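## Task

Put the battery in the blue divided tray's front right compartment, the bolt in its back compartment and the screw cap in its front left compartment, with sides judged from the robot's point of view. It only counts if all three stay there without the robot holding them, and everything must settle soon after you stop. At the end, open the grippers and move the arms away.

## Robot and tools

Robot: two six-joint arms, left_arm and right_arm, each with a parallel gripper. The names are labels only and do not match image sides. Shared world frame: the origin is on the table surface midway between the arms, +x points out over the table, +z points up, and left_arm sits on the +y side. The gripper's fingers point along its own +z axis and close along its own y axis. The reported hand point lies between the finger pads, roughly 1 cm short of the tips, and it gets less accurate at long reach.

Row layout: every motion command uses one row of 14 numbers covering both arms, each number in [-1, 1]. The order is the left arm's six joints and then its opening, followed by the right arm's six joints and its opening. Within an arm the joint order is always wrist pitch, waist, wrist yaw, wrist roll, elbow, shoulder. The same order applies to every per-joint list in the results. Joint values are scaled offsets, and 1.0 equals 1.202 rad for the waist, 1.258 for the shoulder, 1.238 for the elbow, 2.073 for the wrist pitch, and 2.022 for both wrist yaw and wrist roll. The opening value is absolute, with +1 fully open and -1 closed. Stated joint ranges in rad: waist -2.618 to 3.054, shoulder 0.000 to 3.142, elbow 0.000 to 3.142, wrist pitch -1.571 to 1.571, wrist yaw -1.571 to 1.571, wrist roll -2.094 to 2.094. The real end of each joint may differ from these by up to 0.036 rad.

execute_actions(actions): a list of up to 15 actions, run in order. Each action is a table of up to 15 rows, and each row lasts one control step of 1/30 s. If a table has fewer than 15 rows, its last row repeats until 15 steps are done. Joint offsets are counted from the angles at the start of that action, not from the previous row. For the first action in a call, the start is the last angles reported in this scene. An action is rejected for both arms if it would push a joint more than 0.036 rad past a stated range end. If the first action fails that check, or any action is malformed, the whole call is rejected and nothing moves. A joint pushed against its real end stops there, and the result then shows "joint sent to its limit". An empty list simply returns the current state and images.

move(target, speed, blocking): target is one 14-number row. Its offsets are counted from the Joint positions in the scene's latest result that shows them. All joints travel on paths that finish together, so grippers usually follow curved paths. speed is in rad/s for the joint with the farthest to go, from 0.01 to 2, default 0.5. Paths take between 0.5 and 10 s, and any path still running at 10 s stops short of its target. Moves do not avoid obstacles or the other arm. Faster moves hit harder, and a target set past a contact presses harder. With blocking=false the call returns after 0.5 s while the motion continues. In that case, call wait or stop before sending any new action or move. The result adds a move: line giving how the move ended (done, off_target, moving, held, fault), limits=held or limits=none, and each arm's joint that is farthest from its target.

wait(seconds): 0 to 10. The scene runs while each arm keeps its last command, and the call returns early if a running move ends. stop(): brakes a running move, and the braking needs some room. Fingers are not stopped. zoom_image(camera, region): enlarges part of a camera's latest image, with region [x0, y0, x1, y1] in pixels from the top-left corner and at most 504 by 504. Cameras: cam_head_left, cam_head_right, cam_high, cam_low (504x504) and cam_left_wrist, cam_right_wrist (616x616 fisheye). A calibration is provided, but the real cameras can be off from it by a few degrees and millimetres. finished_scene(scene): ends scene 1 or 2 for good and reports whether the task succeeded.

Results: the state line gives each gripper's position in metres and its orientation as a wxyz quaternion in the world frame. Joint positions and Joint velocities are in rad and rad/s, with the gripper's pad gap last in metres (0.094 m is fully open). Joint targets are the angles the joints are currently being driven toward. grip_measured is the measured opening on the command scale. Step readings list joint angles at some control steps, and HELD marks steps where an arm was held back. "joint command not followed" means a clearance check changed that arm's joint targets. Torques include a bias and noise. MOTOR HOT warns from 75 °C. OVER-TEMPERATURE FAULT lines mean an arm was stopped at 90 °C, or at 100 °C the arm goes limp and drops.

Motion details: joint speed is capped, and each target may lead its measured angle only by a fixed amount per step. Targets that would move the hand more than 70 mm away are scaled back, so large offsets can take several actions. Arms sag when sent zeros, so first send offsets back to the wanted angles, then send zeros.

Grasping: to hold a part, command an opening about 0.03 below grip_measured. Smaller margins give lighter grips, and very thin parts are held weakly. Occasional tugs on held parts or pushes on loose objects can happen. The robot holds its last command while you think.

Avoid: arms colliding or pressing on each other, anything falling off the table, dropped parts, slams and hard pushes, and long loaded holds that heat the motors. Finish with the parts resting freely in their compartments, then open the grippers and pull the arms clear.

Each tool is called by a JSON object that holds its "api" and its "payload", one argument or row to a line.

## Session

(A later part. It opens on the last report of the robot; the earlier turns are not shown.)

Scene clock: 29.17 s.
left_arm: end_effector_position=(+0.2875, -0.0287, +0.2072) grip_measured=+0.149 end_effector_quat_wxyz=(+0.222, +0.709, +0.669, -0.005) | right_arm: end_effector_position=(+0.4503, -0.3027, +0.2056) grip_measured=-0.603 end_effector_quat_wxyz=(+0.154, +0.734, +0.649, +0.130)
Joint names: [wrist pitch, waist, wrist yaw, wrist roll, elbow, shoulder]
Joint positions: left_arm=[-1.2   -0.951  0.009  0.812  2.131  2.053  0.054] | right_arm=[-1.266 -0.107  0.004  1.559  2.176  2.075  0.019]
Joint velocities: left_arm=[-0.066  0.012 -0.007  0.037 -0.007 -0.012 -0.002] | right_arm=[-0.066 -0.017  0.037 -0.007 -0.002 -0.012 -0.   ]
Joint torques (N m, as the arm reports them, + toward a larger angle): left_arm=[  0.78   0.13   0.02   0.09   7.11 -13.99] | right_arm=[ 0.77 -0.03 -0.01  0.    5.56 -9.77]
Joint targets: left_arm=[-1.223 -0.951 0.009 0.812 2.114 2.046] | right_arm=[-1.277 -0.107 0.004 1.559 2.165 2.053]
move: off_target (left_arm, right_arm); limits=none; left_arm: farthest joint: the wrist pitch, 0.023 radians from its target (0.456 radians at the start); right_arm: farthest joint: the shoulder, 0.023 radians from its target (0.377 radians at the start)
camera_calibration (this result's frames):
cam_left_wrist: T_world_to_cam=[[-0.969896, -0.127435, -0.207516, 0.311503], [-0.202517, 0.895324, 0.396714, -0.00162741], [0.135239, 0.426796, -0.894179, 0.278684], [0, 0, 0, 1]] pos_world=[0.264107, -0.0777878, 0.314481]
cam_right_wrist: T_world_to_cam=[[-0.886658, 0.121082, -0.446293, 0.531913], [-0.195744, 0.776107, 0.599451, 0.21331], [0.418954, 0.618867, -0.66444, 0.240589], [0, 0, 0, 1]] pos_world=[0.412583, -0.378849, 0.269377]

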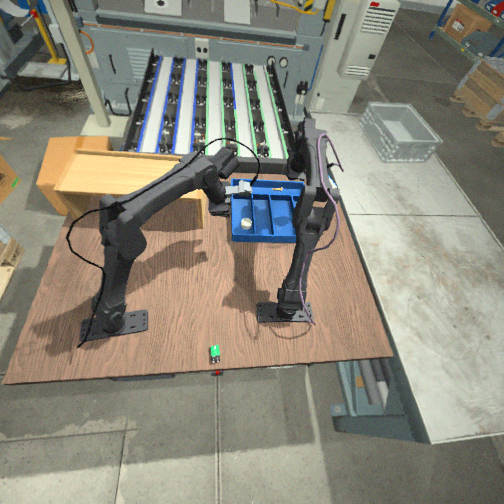

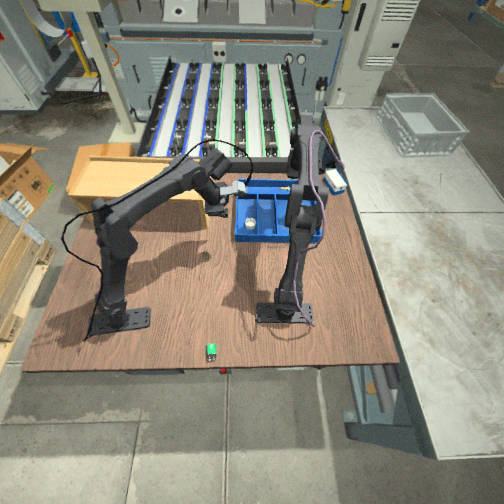

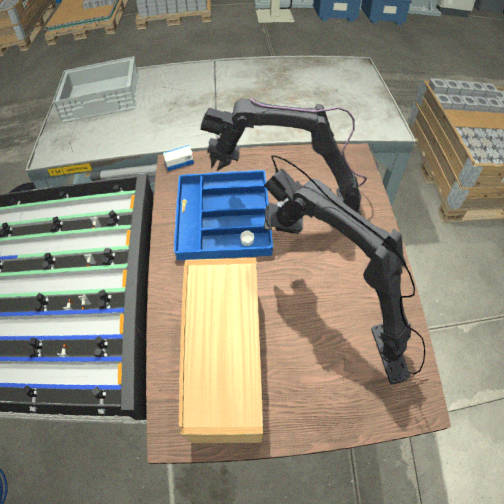

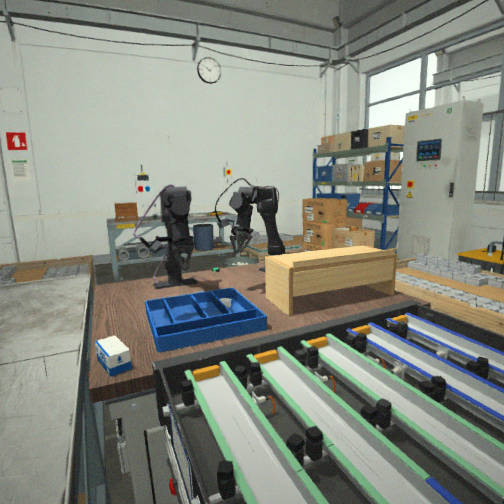

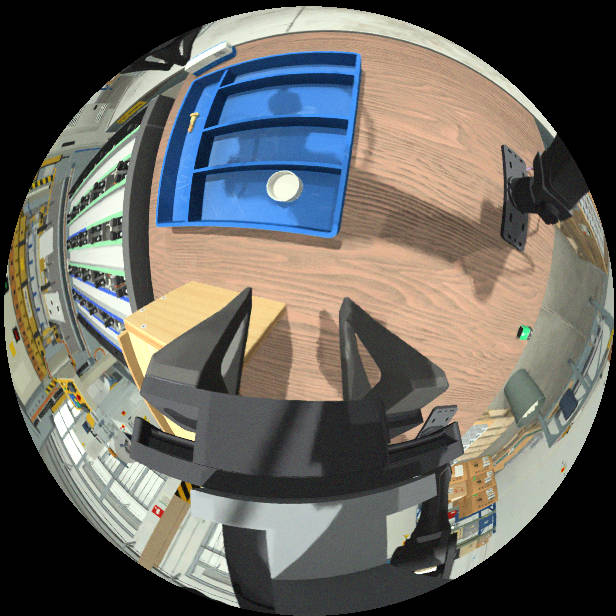

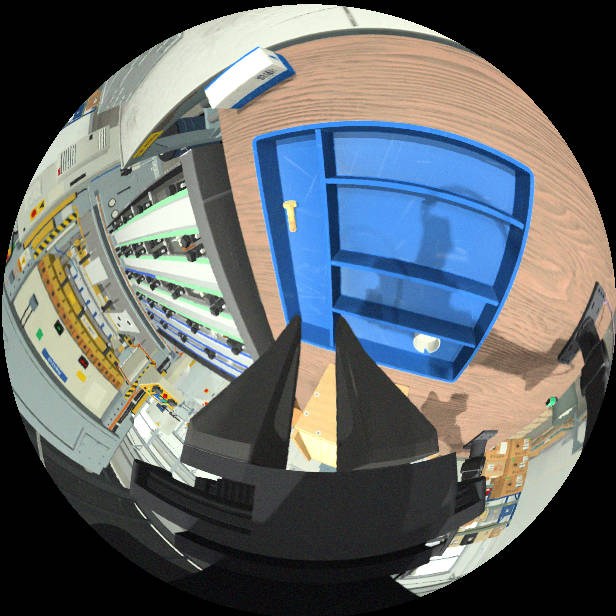

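{"api": "move", "payload": {
  "target": [0.096,0.6,0,0,-0.752,-0.837,-0.9,0.035,1.0,0,-0.548,-0.773,-0.381,0.4],
  "speed": 0.7
}}

Scene clock: 32.20 s.
left_arm: end_effector_position=(+0.2333, +0.2986, +0.2715) grip_measured=-0.898 end_effector_quat_wxyz=(+0.353, +0.410, +0.831, +0.127) | right_arm: end_effector_position=(+0.1037, +0.0020, +0.0933) grip_measured=+0.398 end_effector_quat_wxyz=(-0.014, -0.300, +0.954, -0.014)
Joint names: [wrist pitch, waist, wrist yaw, wrist roll, elbow, shoulder]
Joint positions: left_arm=[-0.998 -0.237  0.009  0.812  1.216  1.019  0.005] | right_arm=[-1.208  1.093  0.001  0.457  1.226  1.628  0.066]
Joint velocities: left_arm=[ 0.007  0.002 -0.037  0.022 -0.022 -0.022 -0.001] | right_arm=[-0.007  0.022  0.022 -0.066  0.002  0.007  0.001]
Joint torques (N m, as the arm reports them, + toward a larger angle): left_arm=[ 1.49  0.65  0.05  0.01  7.01 -3.75] | right_arm=[ 0.23  0.2   0.03 -0.08  5.43 -6.91]
Joint targets: left_arm=[-1.002 -0.230 0.009 0.812 1.199 1.000] | right_arm=[-1.194 1.095 0.005 0.451 1.219 1.596]
move: off_target (right_arm); limits=none; left_arm: farthest joint: the shoulder, 0.019 radians from its target (1.053 radians at the start); right_arm: farthest joint: the shoulder, 0.032 radians from its target (0.480 radians at the start)
camera_calibration (this result's frames):
cam_left_wrist: T_world_to_cam=[[-0.555664, -0.740577, -0.377867, 0.446693], [-0.823428, 0.553025, 0.127007, -0.0108118], [0.114912, 0.381719, -0.917107, 0.22821], [0, 0, 0, 1]] pos_world=[0.213084, 0.249677, 0.379457]
cam_right_wrist: T_world_to_cam=[[0.558916, -0.828312, -0.0388846, -0.0484881], [-0.578901, -0.423337, 0.696892, 0.00927778], [-0.593706, -0.366994, -0.716121, 0.234406], [0, 0, 0, 1]] pos_world=[0.17164, 0.0497899, 0.159512]

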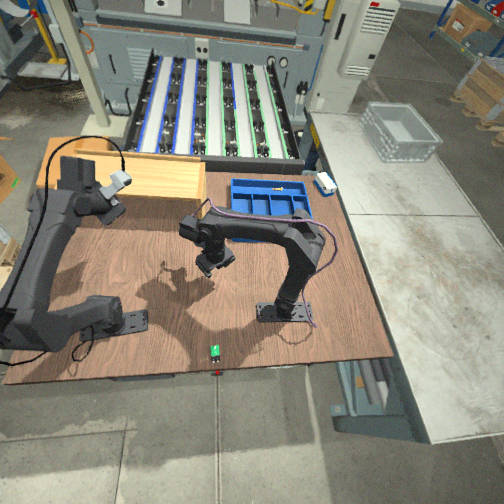

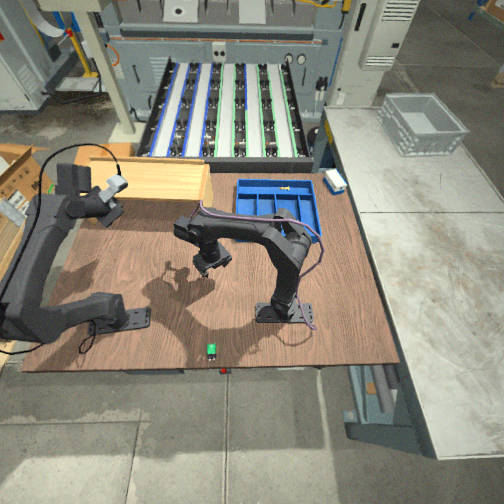

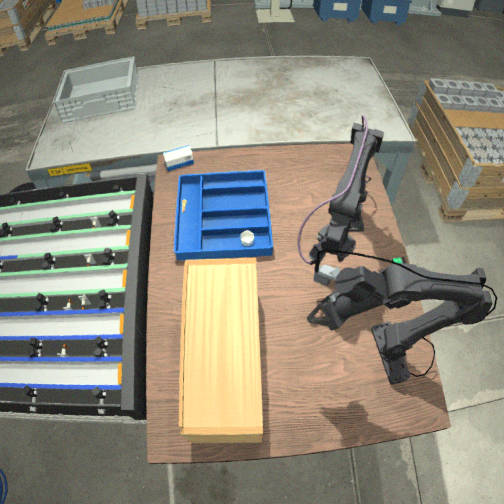

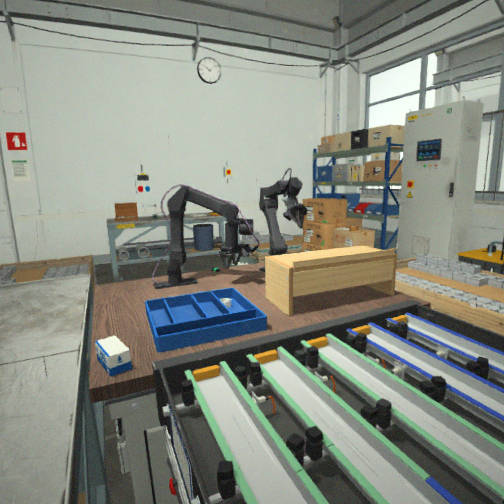

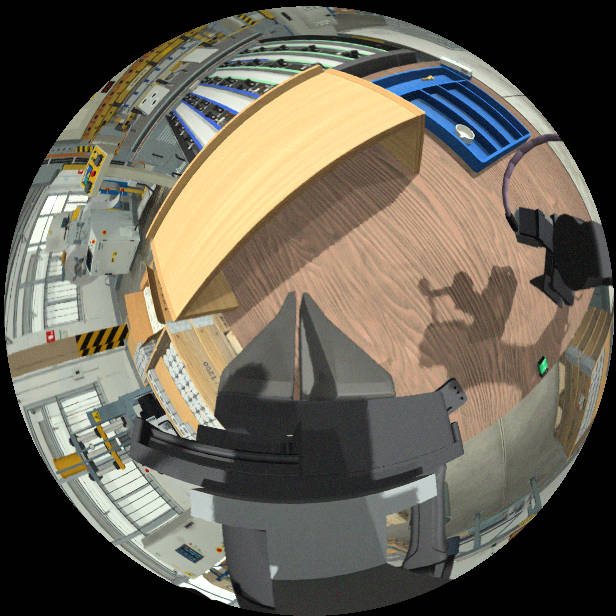

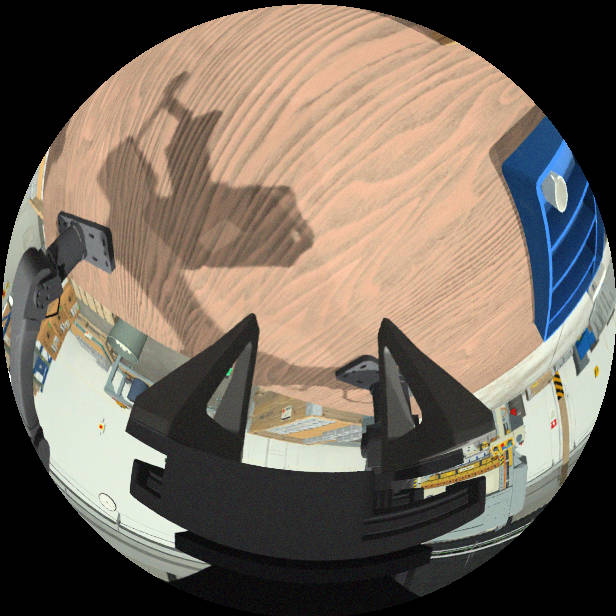

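{"api": "move", "payload": {
  "target": [0,0,0,0,-0.01,-0.01,-0.9,0.022,0.795,0,0,0,0,0.4],
  "speed": 0.7
}}

Scene clock: 34.23 s.
left_arm: end_effector_position=(+0.2339, +0.2985, +0.2721) grip_measured=-0.898 end_effector_quat_wxyz=(+0.354, +0.410, +0.831, +0.127) | right_arm: end_effector_position=(-0.1512, +0.0156, +0.0932) grip_measured=+0.398 end_effector_quat_wxyz=(+0.001, +0.704, -0.710, +0.004)
Joint names: [wrist pitch, waist, wrist yaw, wrist roll, elbow, shoulder]
Joint positions: left_arm=[-0.995 -0.237  0.009  0.812  1.216  1.019  0.005] | right_arm=[-1.176  2.045  0.     0.456  1.226  1.628  0.066]
Joint velocities: left_arm=[-0.037 -0.007  0.007  0.051  0.007 -0.002  0.   ] | right_arm=[-0.066  0.007 -0.022  0.022  0.012  0.022  0.001]
Joint torques (N m, as the arm reports them, + toward a larger angle): left_arm=[ 1.45 -0.09  0.05  0.04  7.66 -3.31] | right_arm=[ 0.29  0.11  0.02  0.    6.09 -4.89]
Joint targets: left_arm=[-0.998 -0.237 0.009 0.812 1.203 1.007] | right_arm=[-1.162 2.048 0.001 0.457 1.226 1.628]
move: done; limits=none; left_arm: farthest joint: the shoulder, 0.013 radians from its target (0.013 radians at the start); right_arm: farthest joint: the wrist pitch, 0.014 radians from its target (0.045 radians at the start)
camera_calibration (this result's frames):
cam_left_wrist: T_world_to_cam=[[-0.55437, -0.740708, -0.379507, 0.447393], [-0.823856, 0.553068, 0.124002, -0.00944612], [0.118044, 0.381403, -0.916841, 0.227998], [0, 0, 0, 1]] pos_world=[0.213325, 0.249653, 0.379998]
cam_right_wrist: T_world_to_cam=[[0.998272, -0.023, -0.0540812, 0.160508], [0.019691, -0.73614, 0.676542, -0.0350971], [-0.0553719, -0.676438, -0.734415, 0.175875], [0, 0, 0, 1]] pos_world=[-0.149801, 0.0968239, 0.161591]

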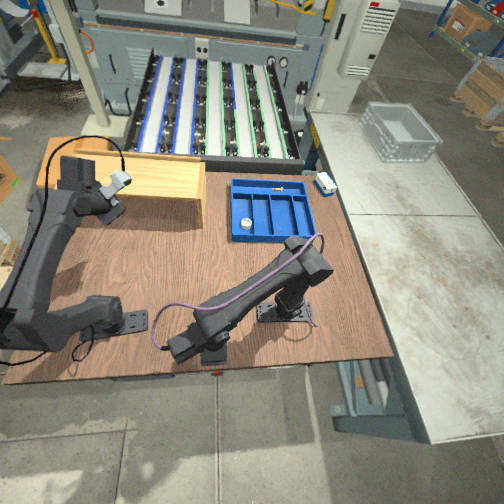

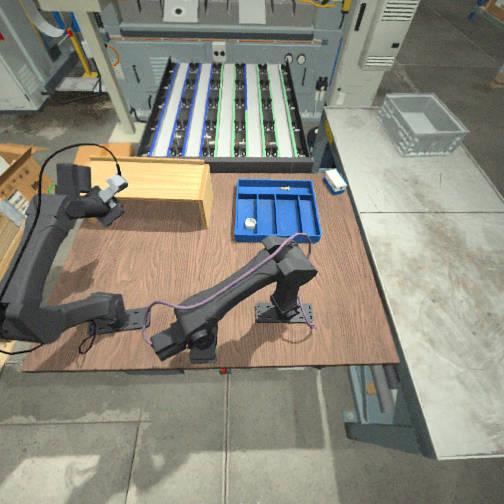

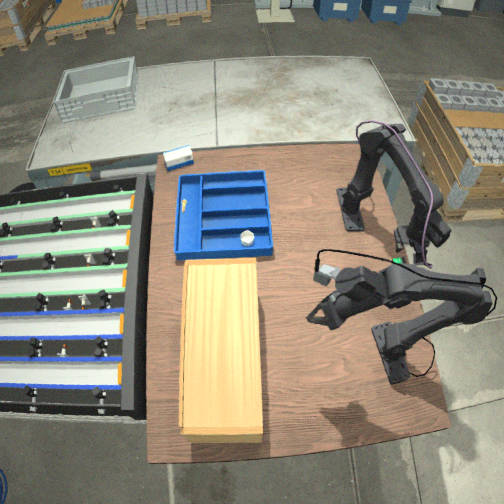

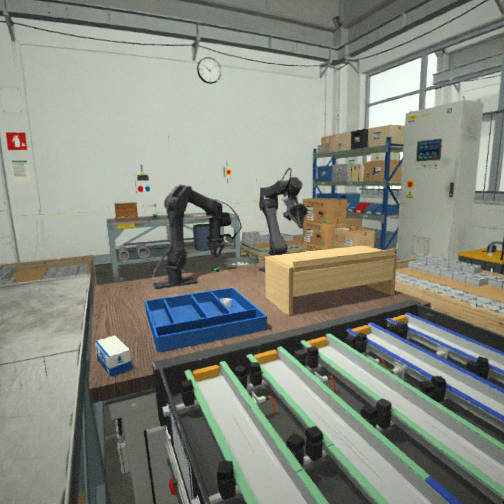

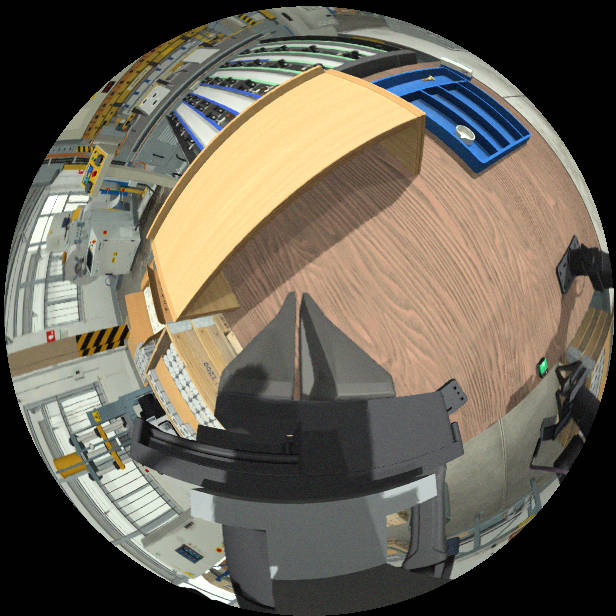

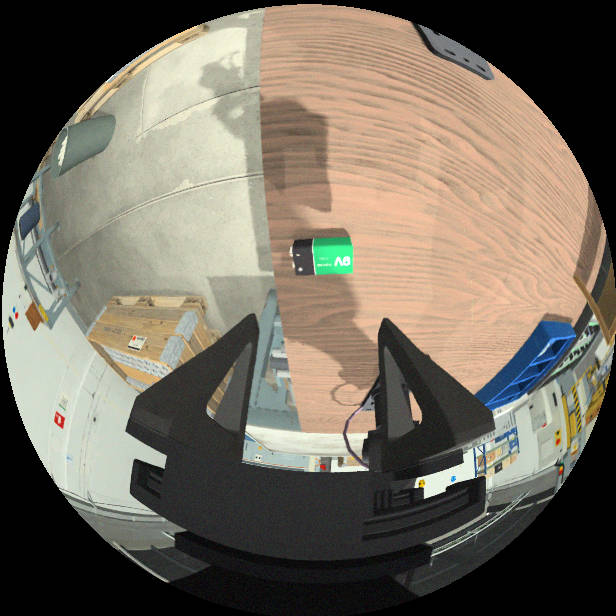

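{"api": "move", "payload": {
  "target": [0,0,0,0,0,0,-0.9,0.15,0,0,0,-0.193,0.05,0.6],
  "speed": 0.25
}}

Scene clock: 36.40 s.
left_arm: end_effector_position=(+0.2346, +0.2984, +0.2727) grip_measured=-0.898 end_effector_quat_wxyz=(+0.356, +0.410, +0.830, +0.128) | right_arm: end_effector_position=(-0.1488, +0.0108, +0.0218) grip_measured=+0.597 end_effector_quat_wxyz=(+0.000, +0.704, -0.710, +0.002)
Joint names: [wrist pitch, waist, wrist yaw, wrist roll, elbow, shoulder]
Joint positions: left_arm=[-0.991 -0.237  0.009  0.812  1.216  1.019  0.005] | right_arm=[-0.88   2.045  0.     0.456  0.994  1.688  0.075]
Joint velocities: left_arm=[-0.022 -0.002  0.007 -0.007 -0.002 -0.002  0.001] | right_arm=[ 0.007  0.012  0.022  0.007  0.002 -0.007 -0.   ]
Joint torques (N m, as the arm reports them, + toward a larger angle): left_arm=[ 1.45  0.03  0.02  0.11  8.54 -1.98] | right_arm=[ 0.32 -0.03 -0.01  0.01  4.98 -4.82]
Joint targets: left_arm=[-0.995 -0.237 0.009 0.812 1.216 1.019] | right_arm=[-0.865 2.045 0.000 0.456 0.987 1.691]
move: done; limits=none; left_arm: farthest joint: the wrist pitch, 0.004 radians from its target (0.000 radians at the start); right_arm: farthest joint: the wrist pitch, 0.015 radians from its target (0.311 radians at the start)
camera_calibration (this result's frames):
cam_left_wrist: T_world_to_cam=[[-0.553071, -0.740839, -0.381143, 0.448091], [-0.824275, 0.55311, 0.120996, -0.00808014], [0.121175, 0.381086, -0.916564, 0.227781], [0, 0, 0, 1]] pos_world=[0.213565, 0.249629, 0.38054]
cam_right_wrist: T_world_to_cam=[[0.998172, -0.0227918, -0.0559778, 0.15425], [0.0209151, -0.738695, 0.673715, 0.00986683], [-0.0567057, -0.673654, -0.736868, 0.120134], [0, 0, 0, 1]] pos_world=[-0.147362, 0.0917333, 0.0905104]

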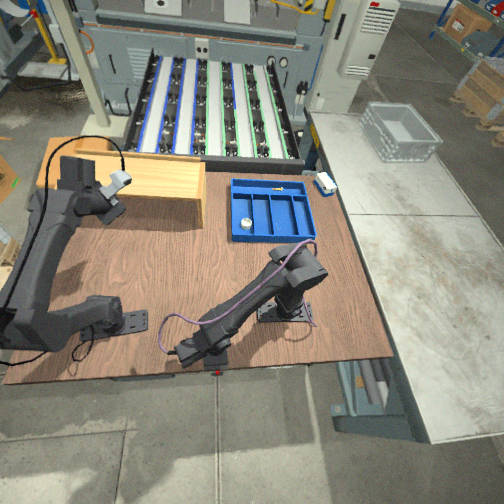

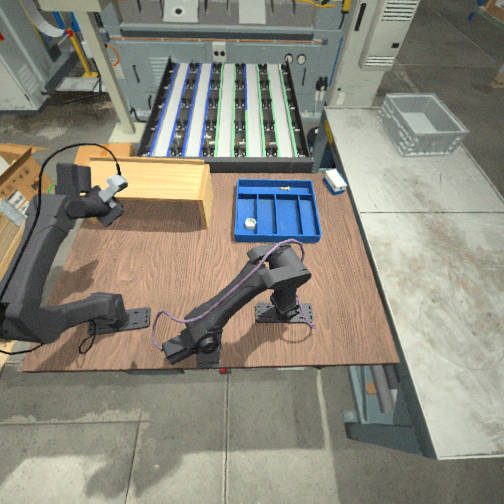

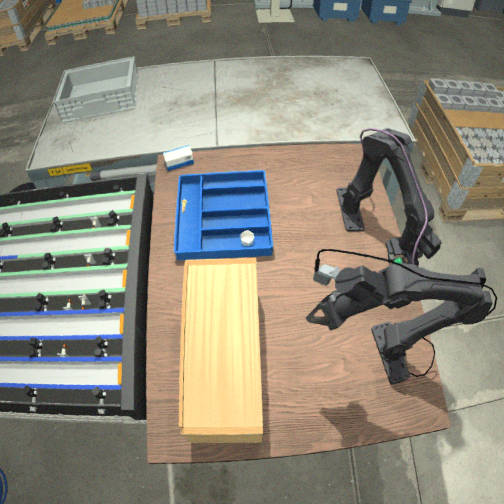

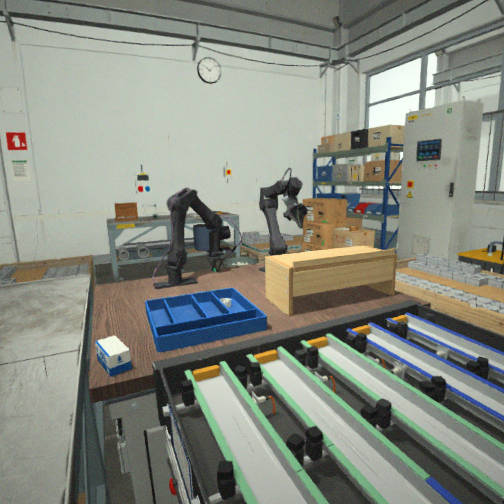

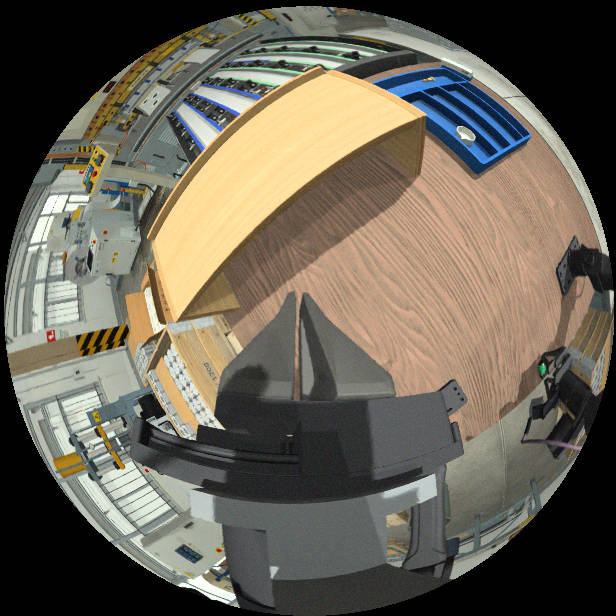

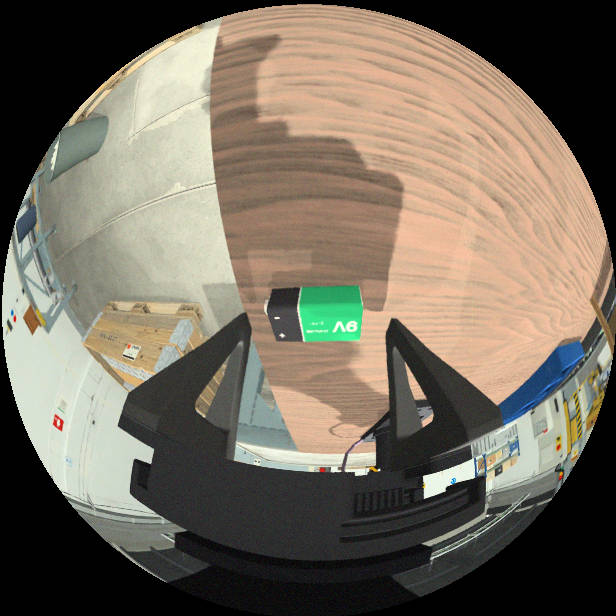

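{"api": "zoom_image", "payload": {
  "camera": "cam_right_wrist",
  "region": [230, 260, 410, 380]
}}

{"api": "zoom_image", "payload": {
  "camera": "cam_low",
  "region": [170, 230, 270, 290]
}}

Region (230, 260, 410, 380) of cam_right_wrist's 616x616 image, scaled by 2.800, with more detail than that image has.

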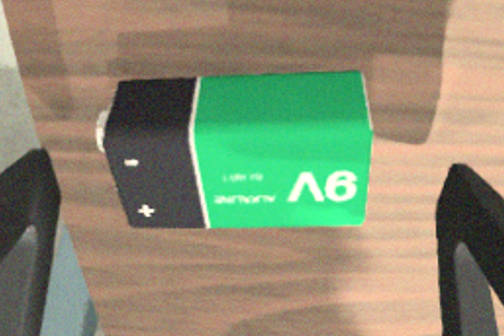

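Region (170, 230, 270, 290) of cam_low's 504x504 image, scaled by 5.040, with more detail than that image has; it fills the top 302 rows of this view, and the rest is white.

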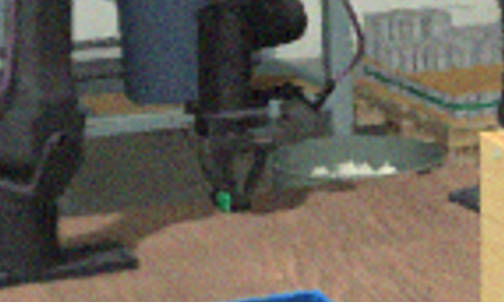

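{"api": "move", "payload": {
  "target": [0,0,0,0,0,0,-0.9,0.028,-0.013,0,0,-0.005,0.022,0.35],
  "speed": 0.08
}}

Scene clock: 38.20 s.
left_arm: end_effector_position=(+0.2352, +0.2984, +0.2734) grip_measured=-0.898 end_effector_quat_wxyz=(+0.358, +0.409, +0.829, +0.128) | right_arm: end_effector_position=(-0.1509, +0.0192, +0.0161) grip_measured=+0.353 end_effector_quat_wxyz=(-0.003, +0.701, -0.713, -0.008)
Joint names: [wrist pitch, waist, wrist yaw, wrist roll, elbow, shoulder]
Joint positions: left_arm=[-0.988 -0.237  0.009  0.812  1.216  1.019  0.005] | right_arm=[-0.837  2.039  0.     0.456  0.994  1.71   0.064]
Joint velocities: left_arm=[ 0.007 -0.002 -0.037  0.007  0.027 -0.002 -0.001] | right_arm=[ 0.022 -0.002 -0.051 -0.022 -0.002  0.017 -0.001]
Joint torques (N m, as the arm reports them, + toward a larger angle): left_arm=[ 1.46 -0.06  0.05  0.02  8.65 -1.95] | right_arm=[ 0.41 -0.85 -0.01  0.    5.07 -4.84]
Joint targets: left_arm=[-0.991 -0.237 0.009 0.812 1.216 1.019] | right_arm=[-0.822 2.030 0.000 0.456 0.988 1.715]
move: done; limits=none; left_arm: farthest joint: the wrist pitch, 0.003 radians from its target (0.000 radians at the start); right_arm: farthest joint: the wrist pitch, 0.015 radians from its target (0.058 radians at the start)
camera_calibration (this result's frames):
cam_left_wrist: T_world_to_cam=[[-0.551621, -0.740986, -0.382955, 0.448864], [-0.824728, 0.553156, 0.117655, -0.00656198], [0.124653, 0.380734, -0.916244, 0.227534], [0, 0, 0, 1]] pos_world=[0.213828, 0.249602, 0.381143]
cam_right_wrist: T_world_to_cam=[[0.99746, -0.0281122, -0.065445, 0.156276], [0.0220852, -0.751467, 0.659401, 0.0206601], [-0.067717, -0.659171, -0.748938, 0.11978], [0, 0, 0, 1]] pos_world=[-0.148224, 0.0988739, 0.0863116]

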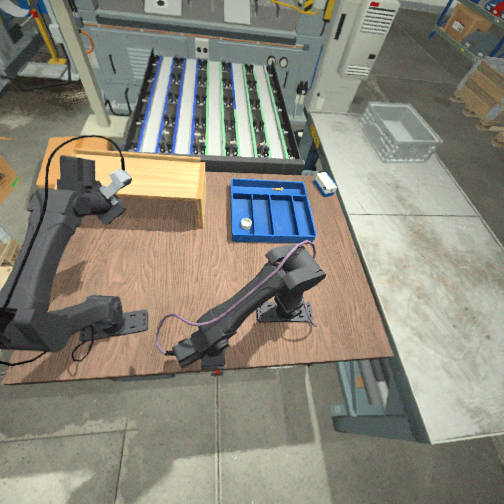

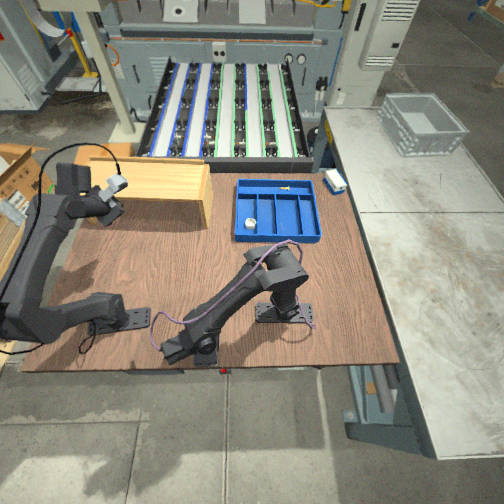

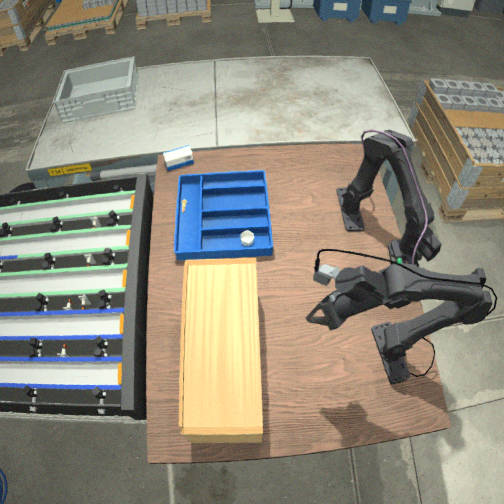

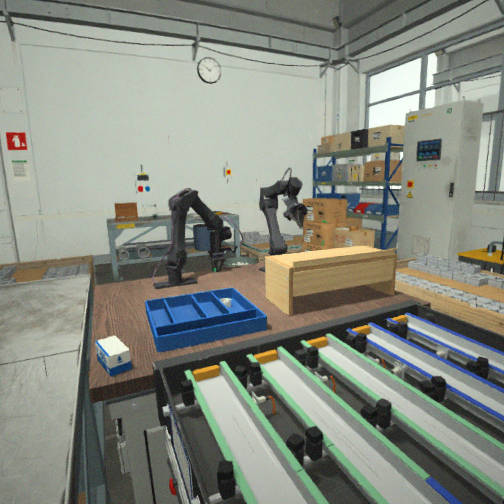

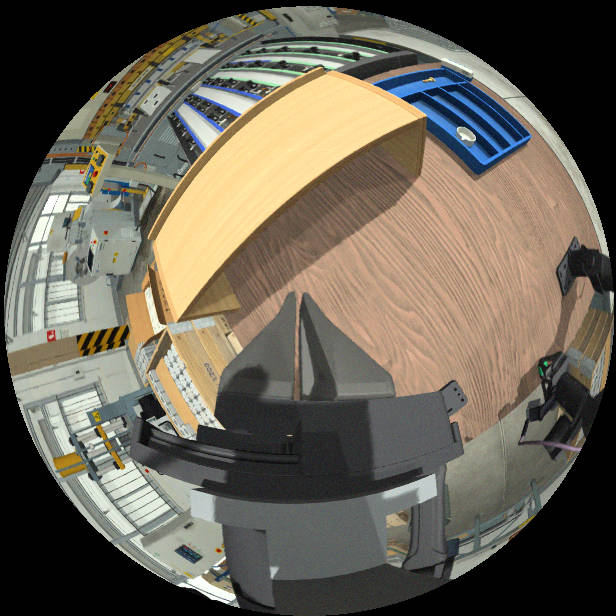

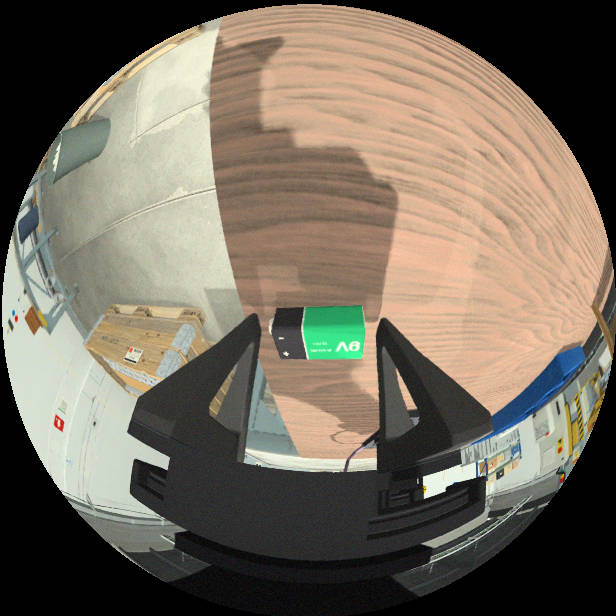

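{"api": "execute_actions", "payload": {
  "actions": [
    [[0,0,0,0,0,0,-0.9,0,0,0,0,0,0,-0.03]],
    [[0,0,0,0,0,0,-0.9,0,0,0,0,0,0,-0.03]]
  ]
}}

Scene clock: 39.30 s.
left_arm: end_effector_position=(+0.2364, +0.2983, +0.2746) grip_measured=-0.898 end_effector_quat_wxyz=(+0.361, +0.409, +0.828, +0.130) | right_arm: end_effector_position=(-0.1509, +0.0192, +0.0161) grip_measured=-0.020 end_effector_quat_wxyz=(-0.003, +0.701, -0.713, -0.008)
Joint names: [wrist pitch, waist, wrist yaw, wrist roll, elbow, shoulder]
Joint positions: left_arm=[-0.981 -0.237  0.009  0.812  1.216  1.019  0.005] | right_arm=[-0.837  2.039  0.     0.456  0.994  1.71   0.046]
Joint velocities: left_arm=[-0.022  0.002 -0.037  0.022 -0.002 -0.012  0.   ] | right_arm=[ 0.007 -0.007  0.022  0.007  0.017  0.002  0.001]
Joint torques (N m, as the arm reports them, + toward a larger angle): left_arm=[ 1.46 -0.09  0.05  0.01  8.77 -1.94] | right_arm=[ 0.19 -0.03 -0.01  0.01  5.65 -5.19]
Joint targets: left_arm=[-0.984 -0.237 0.009 0.812 1.216 1.019] | right_arm=[-0.837 2.039 0.000 0.456 0.994 1.710]
Step readings (joint positions; steps 1 to 15: 1st action; 16 to 30: 2nd action):
0: left_arm=[-0.988 -0.237 0.009 0.812 1.216 1.019] | right_arm=[-0.837 2.039 0.000 0.456 0.994 1.710]
1: left_arm=[-0.988 -0.237 0.009 0.812 1.216 1.019] | right_arm=[-0.837 2.039 0.000 0.456 0.994 1.710]
2: left_arm=[-0.987 -0.237 0.009 0.812 1.216 1.019] | right_arm=[-0.837 2.039 -0.000 0.456 0.994 1.710]
4: left_arm=[-0.986 -0.237 0.009 0.812 1.216 1.019] | right_arm=[-0.837 2.039 0.000 0.456 0.994 1.710]
8: left_arm=[-0.985 -0.237 0.009 0.812 1.216 1.019] | right_arm=[-0.837 2.039 0.000 0.456 0.994 1.710]
15: left_arm=[-0.984 -0.237 0.009 0.812 1.216 1.019] | right_arm=[-0.837 2.039 0.000 0.456 0.994 1.710]
16: left_arm=[-0.984 -0.237 0.009 0.812 1.216 1.019] | right_arm=[-0.837 2.039 0.000 0.456 0.994 1.710]
17: left_arm=[-0.983 -0.237 0.009 0.812 1.216 1.019] | right_arm=[-0.837 2.039 0.000 0.456 0.994 1.710]
19: left_arm=[-0.982 -0.237 0.009 0.812 1.216 1.019] | right_arm=[-0.837 2.039 0.000 0.456 0.994 1.710]
23: left_arm=[-0.981 -0.237 0.009 0.812 1.216 1.019] | right_arm=[-0.837 2.039 0.000 0.456 0.994 1.710]
30: Joint positions above
camera_calibration (this result's frames):
cam_left_wrist: T_world_to_cam=[[-0.548994, -0.741251, -0.386203, 0.450249], [-0.825511, 0.553235, 0.111636, -0.00382831], [0.130911, 0.380102, -0.915634, 0.227074], [0, 0, 0, 1]] pos_world=[0.214297, 0.249555, 0.382231]
cam_right_wrist: T_world_to_cam=[[0.99746, -0.0281122, -0.065445, 0.156276], [0.0220852, -0.751467, 0.659401, 0.0206601], [-0.067717, -0.659171, -0.748938, 0.11978], [0, 0, 0, 1]] pos_world=[-0.148224, 0.0988739, 0.0863116]

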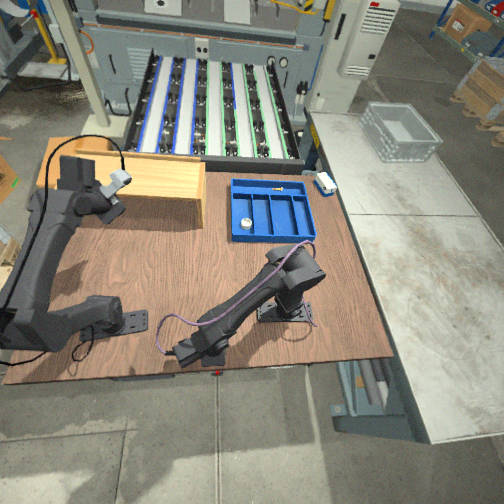

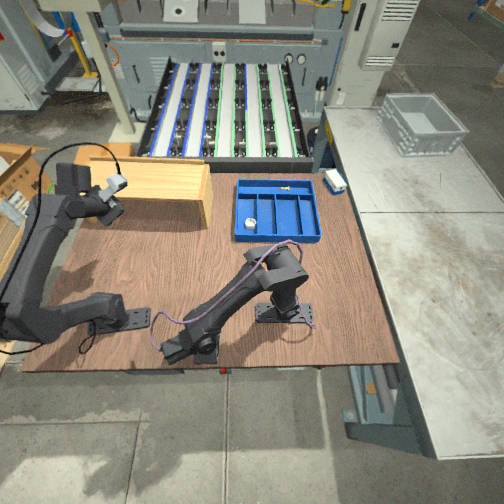

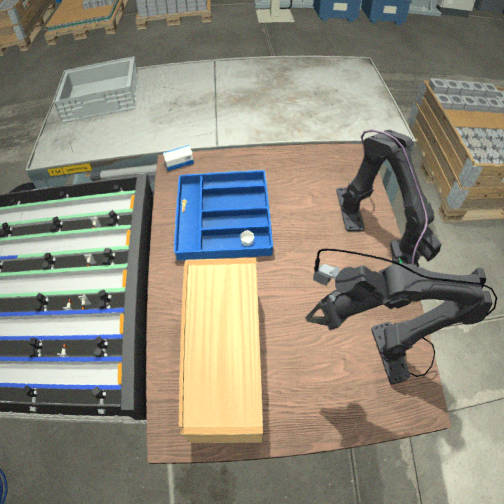

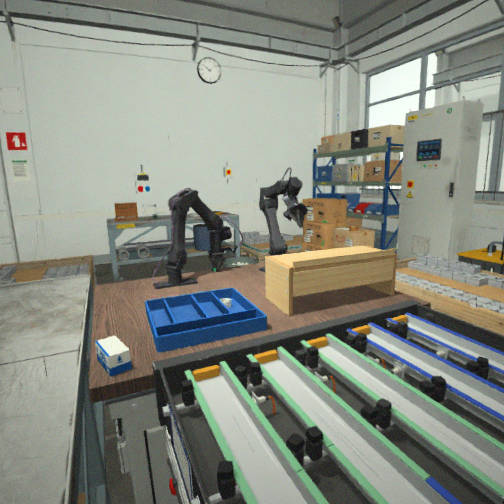

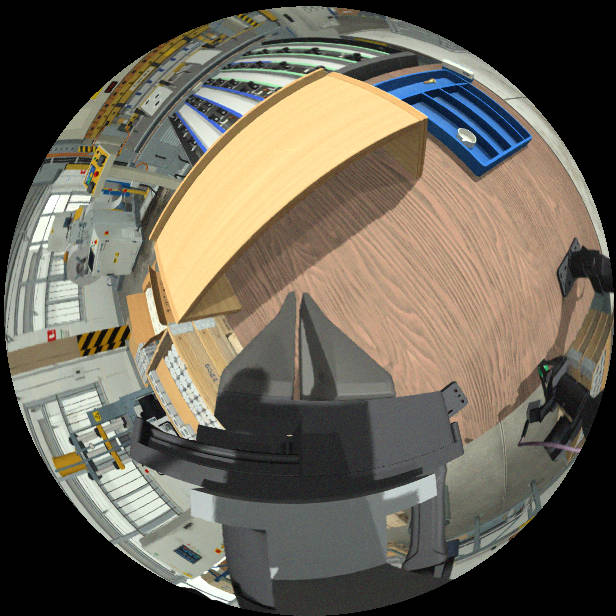

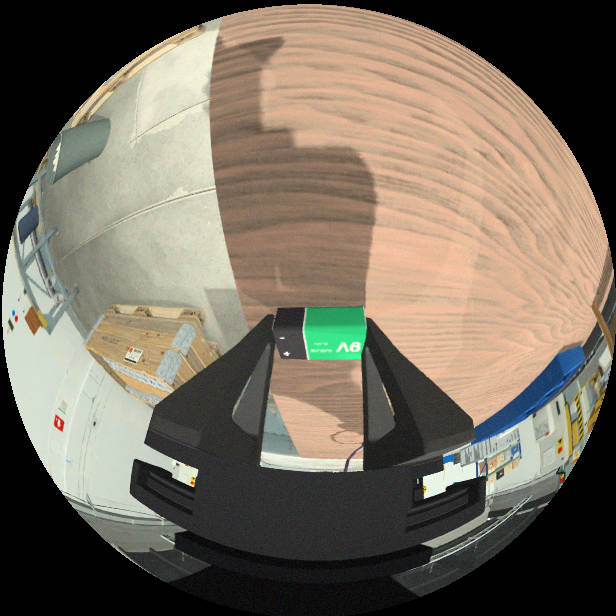

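{"api": "execute_actions", "payload": {
  "actions": []
}}

Scene clock: 39.80 s.
left_arm: end_effector_position=(+0.2364, +0.2983, +0.2746) grip_measured=-0.898 end_effector_quat_wxyz=(+0.361, +0.409, +0.828, +0.130) | right_arm: end_effector_position=(-0.1509, +0.0192, +0.0161) grip_measured=-0.020 end_effector_quat_wxyz=(-0.003, +0.701, -0.713, -0.008)
Joint names: [wrist pitch, waist, wrist yaw, wrist roll, elbow, shoulder]
Joint positions: left_arm=[-0.981 -0.237  0.009  0.812  1.216  1.019  0.005] | right_arm=[-0.837  2.039  0.     0.456  0.994  1.71   0.046]
Joint velocities: left_arm=[-0.139 -0.022  0.066  0.022 -0.007  0.002 -0.001] | right_arm=[-0.022 -0.002  0.037 -0.022  0.007  0.002  0.   ]
Joint torques (N m, as the arm reports them, + toward a larger angle): left_arm=[ 1.53  0.12  0.05 -0.02  8.86 -2.09] | right_arm=[ 0.19 -0.03 -0.01  0.01  5.63 -5.16]
Joint targets: left_arm=[-0.984 -0.237 0.009 0.812 1.216 1.019] | right_arm=[-0.837 2.039 0.000 0.456 0.994 1.710]
camera_calibration (this result's frames):
cam_left_wrist: T_world_to_cam=[[-0.548994, -0.741251, -0.386203, 0.450249], [-0.825511, 0.553235, 0.111636, -0.00382831], [0.130911, 0.380102, -0.915634, 0.227074], [0, 0, 0, 1]] pos_world=[0.214297, 0.249555, 0.382231]
cam_right_wrist: T_world_to_cam=[[0.99746, -0.0281122, -0.065445, 0.156276], [0.0220852, -0.751467, 0.659401, 0.0206601], [-0.067717, -0.659171, -0.748938, 0.11978], [0, 0, 0, 1]] pos_world=[-0.148224, 0.0988739, 0.0863116]

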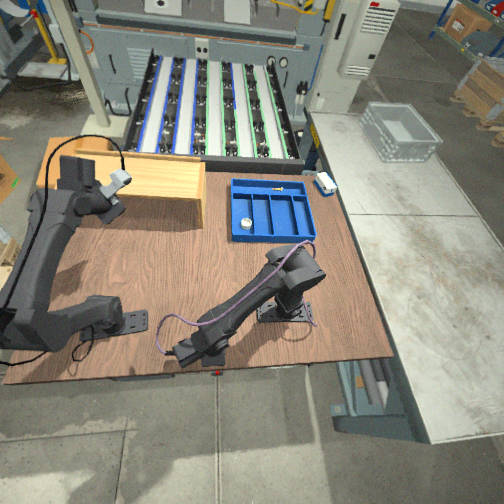

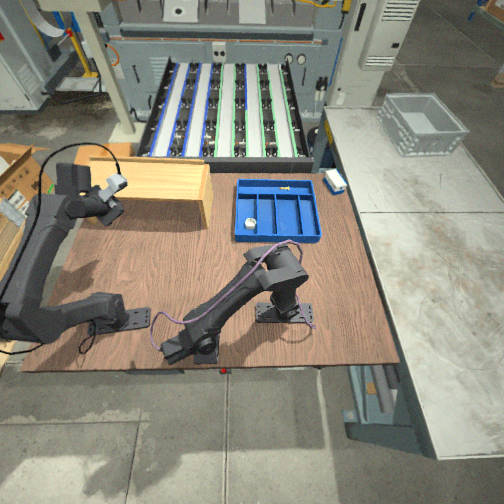

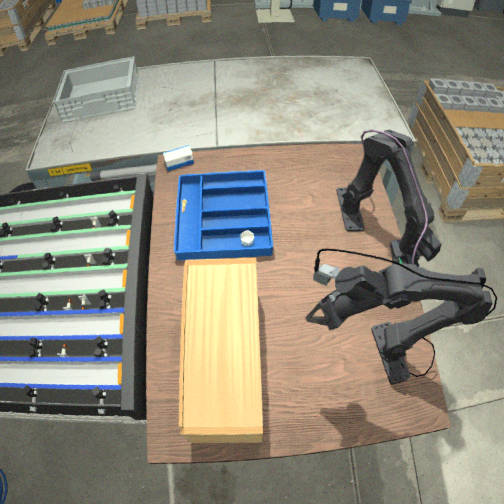

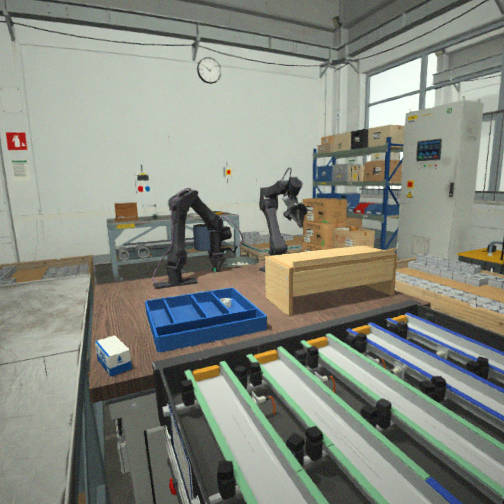

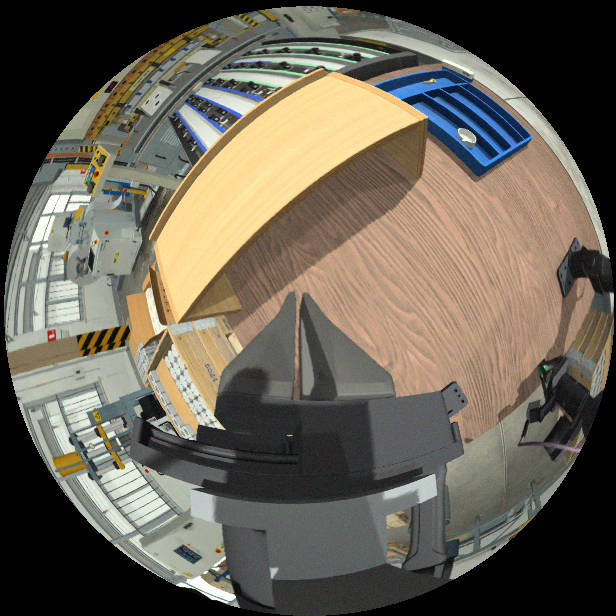

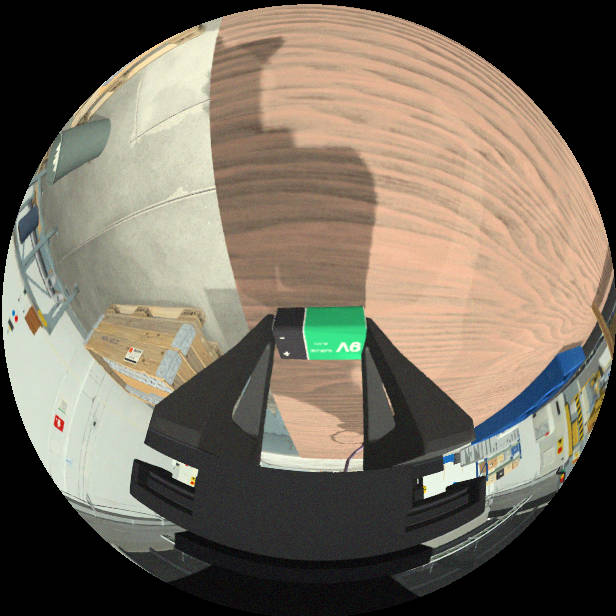

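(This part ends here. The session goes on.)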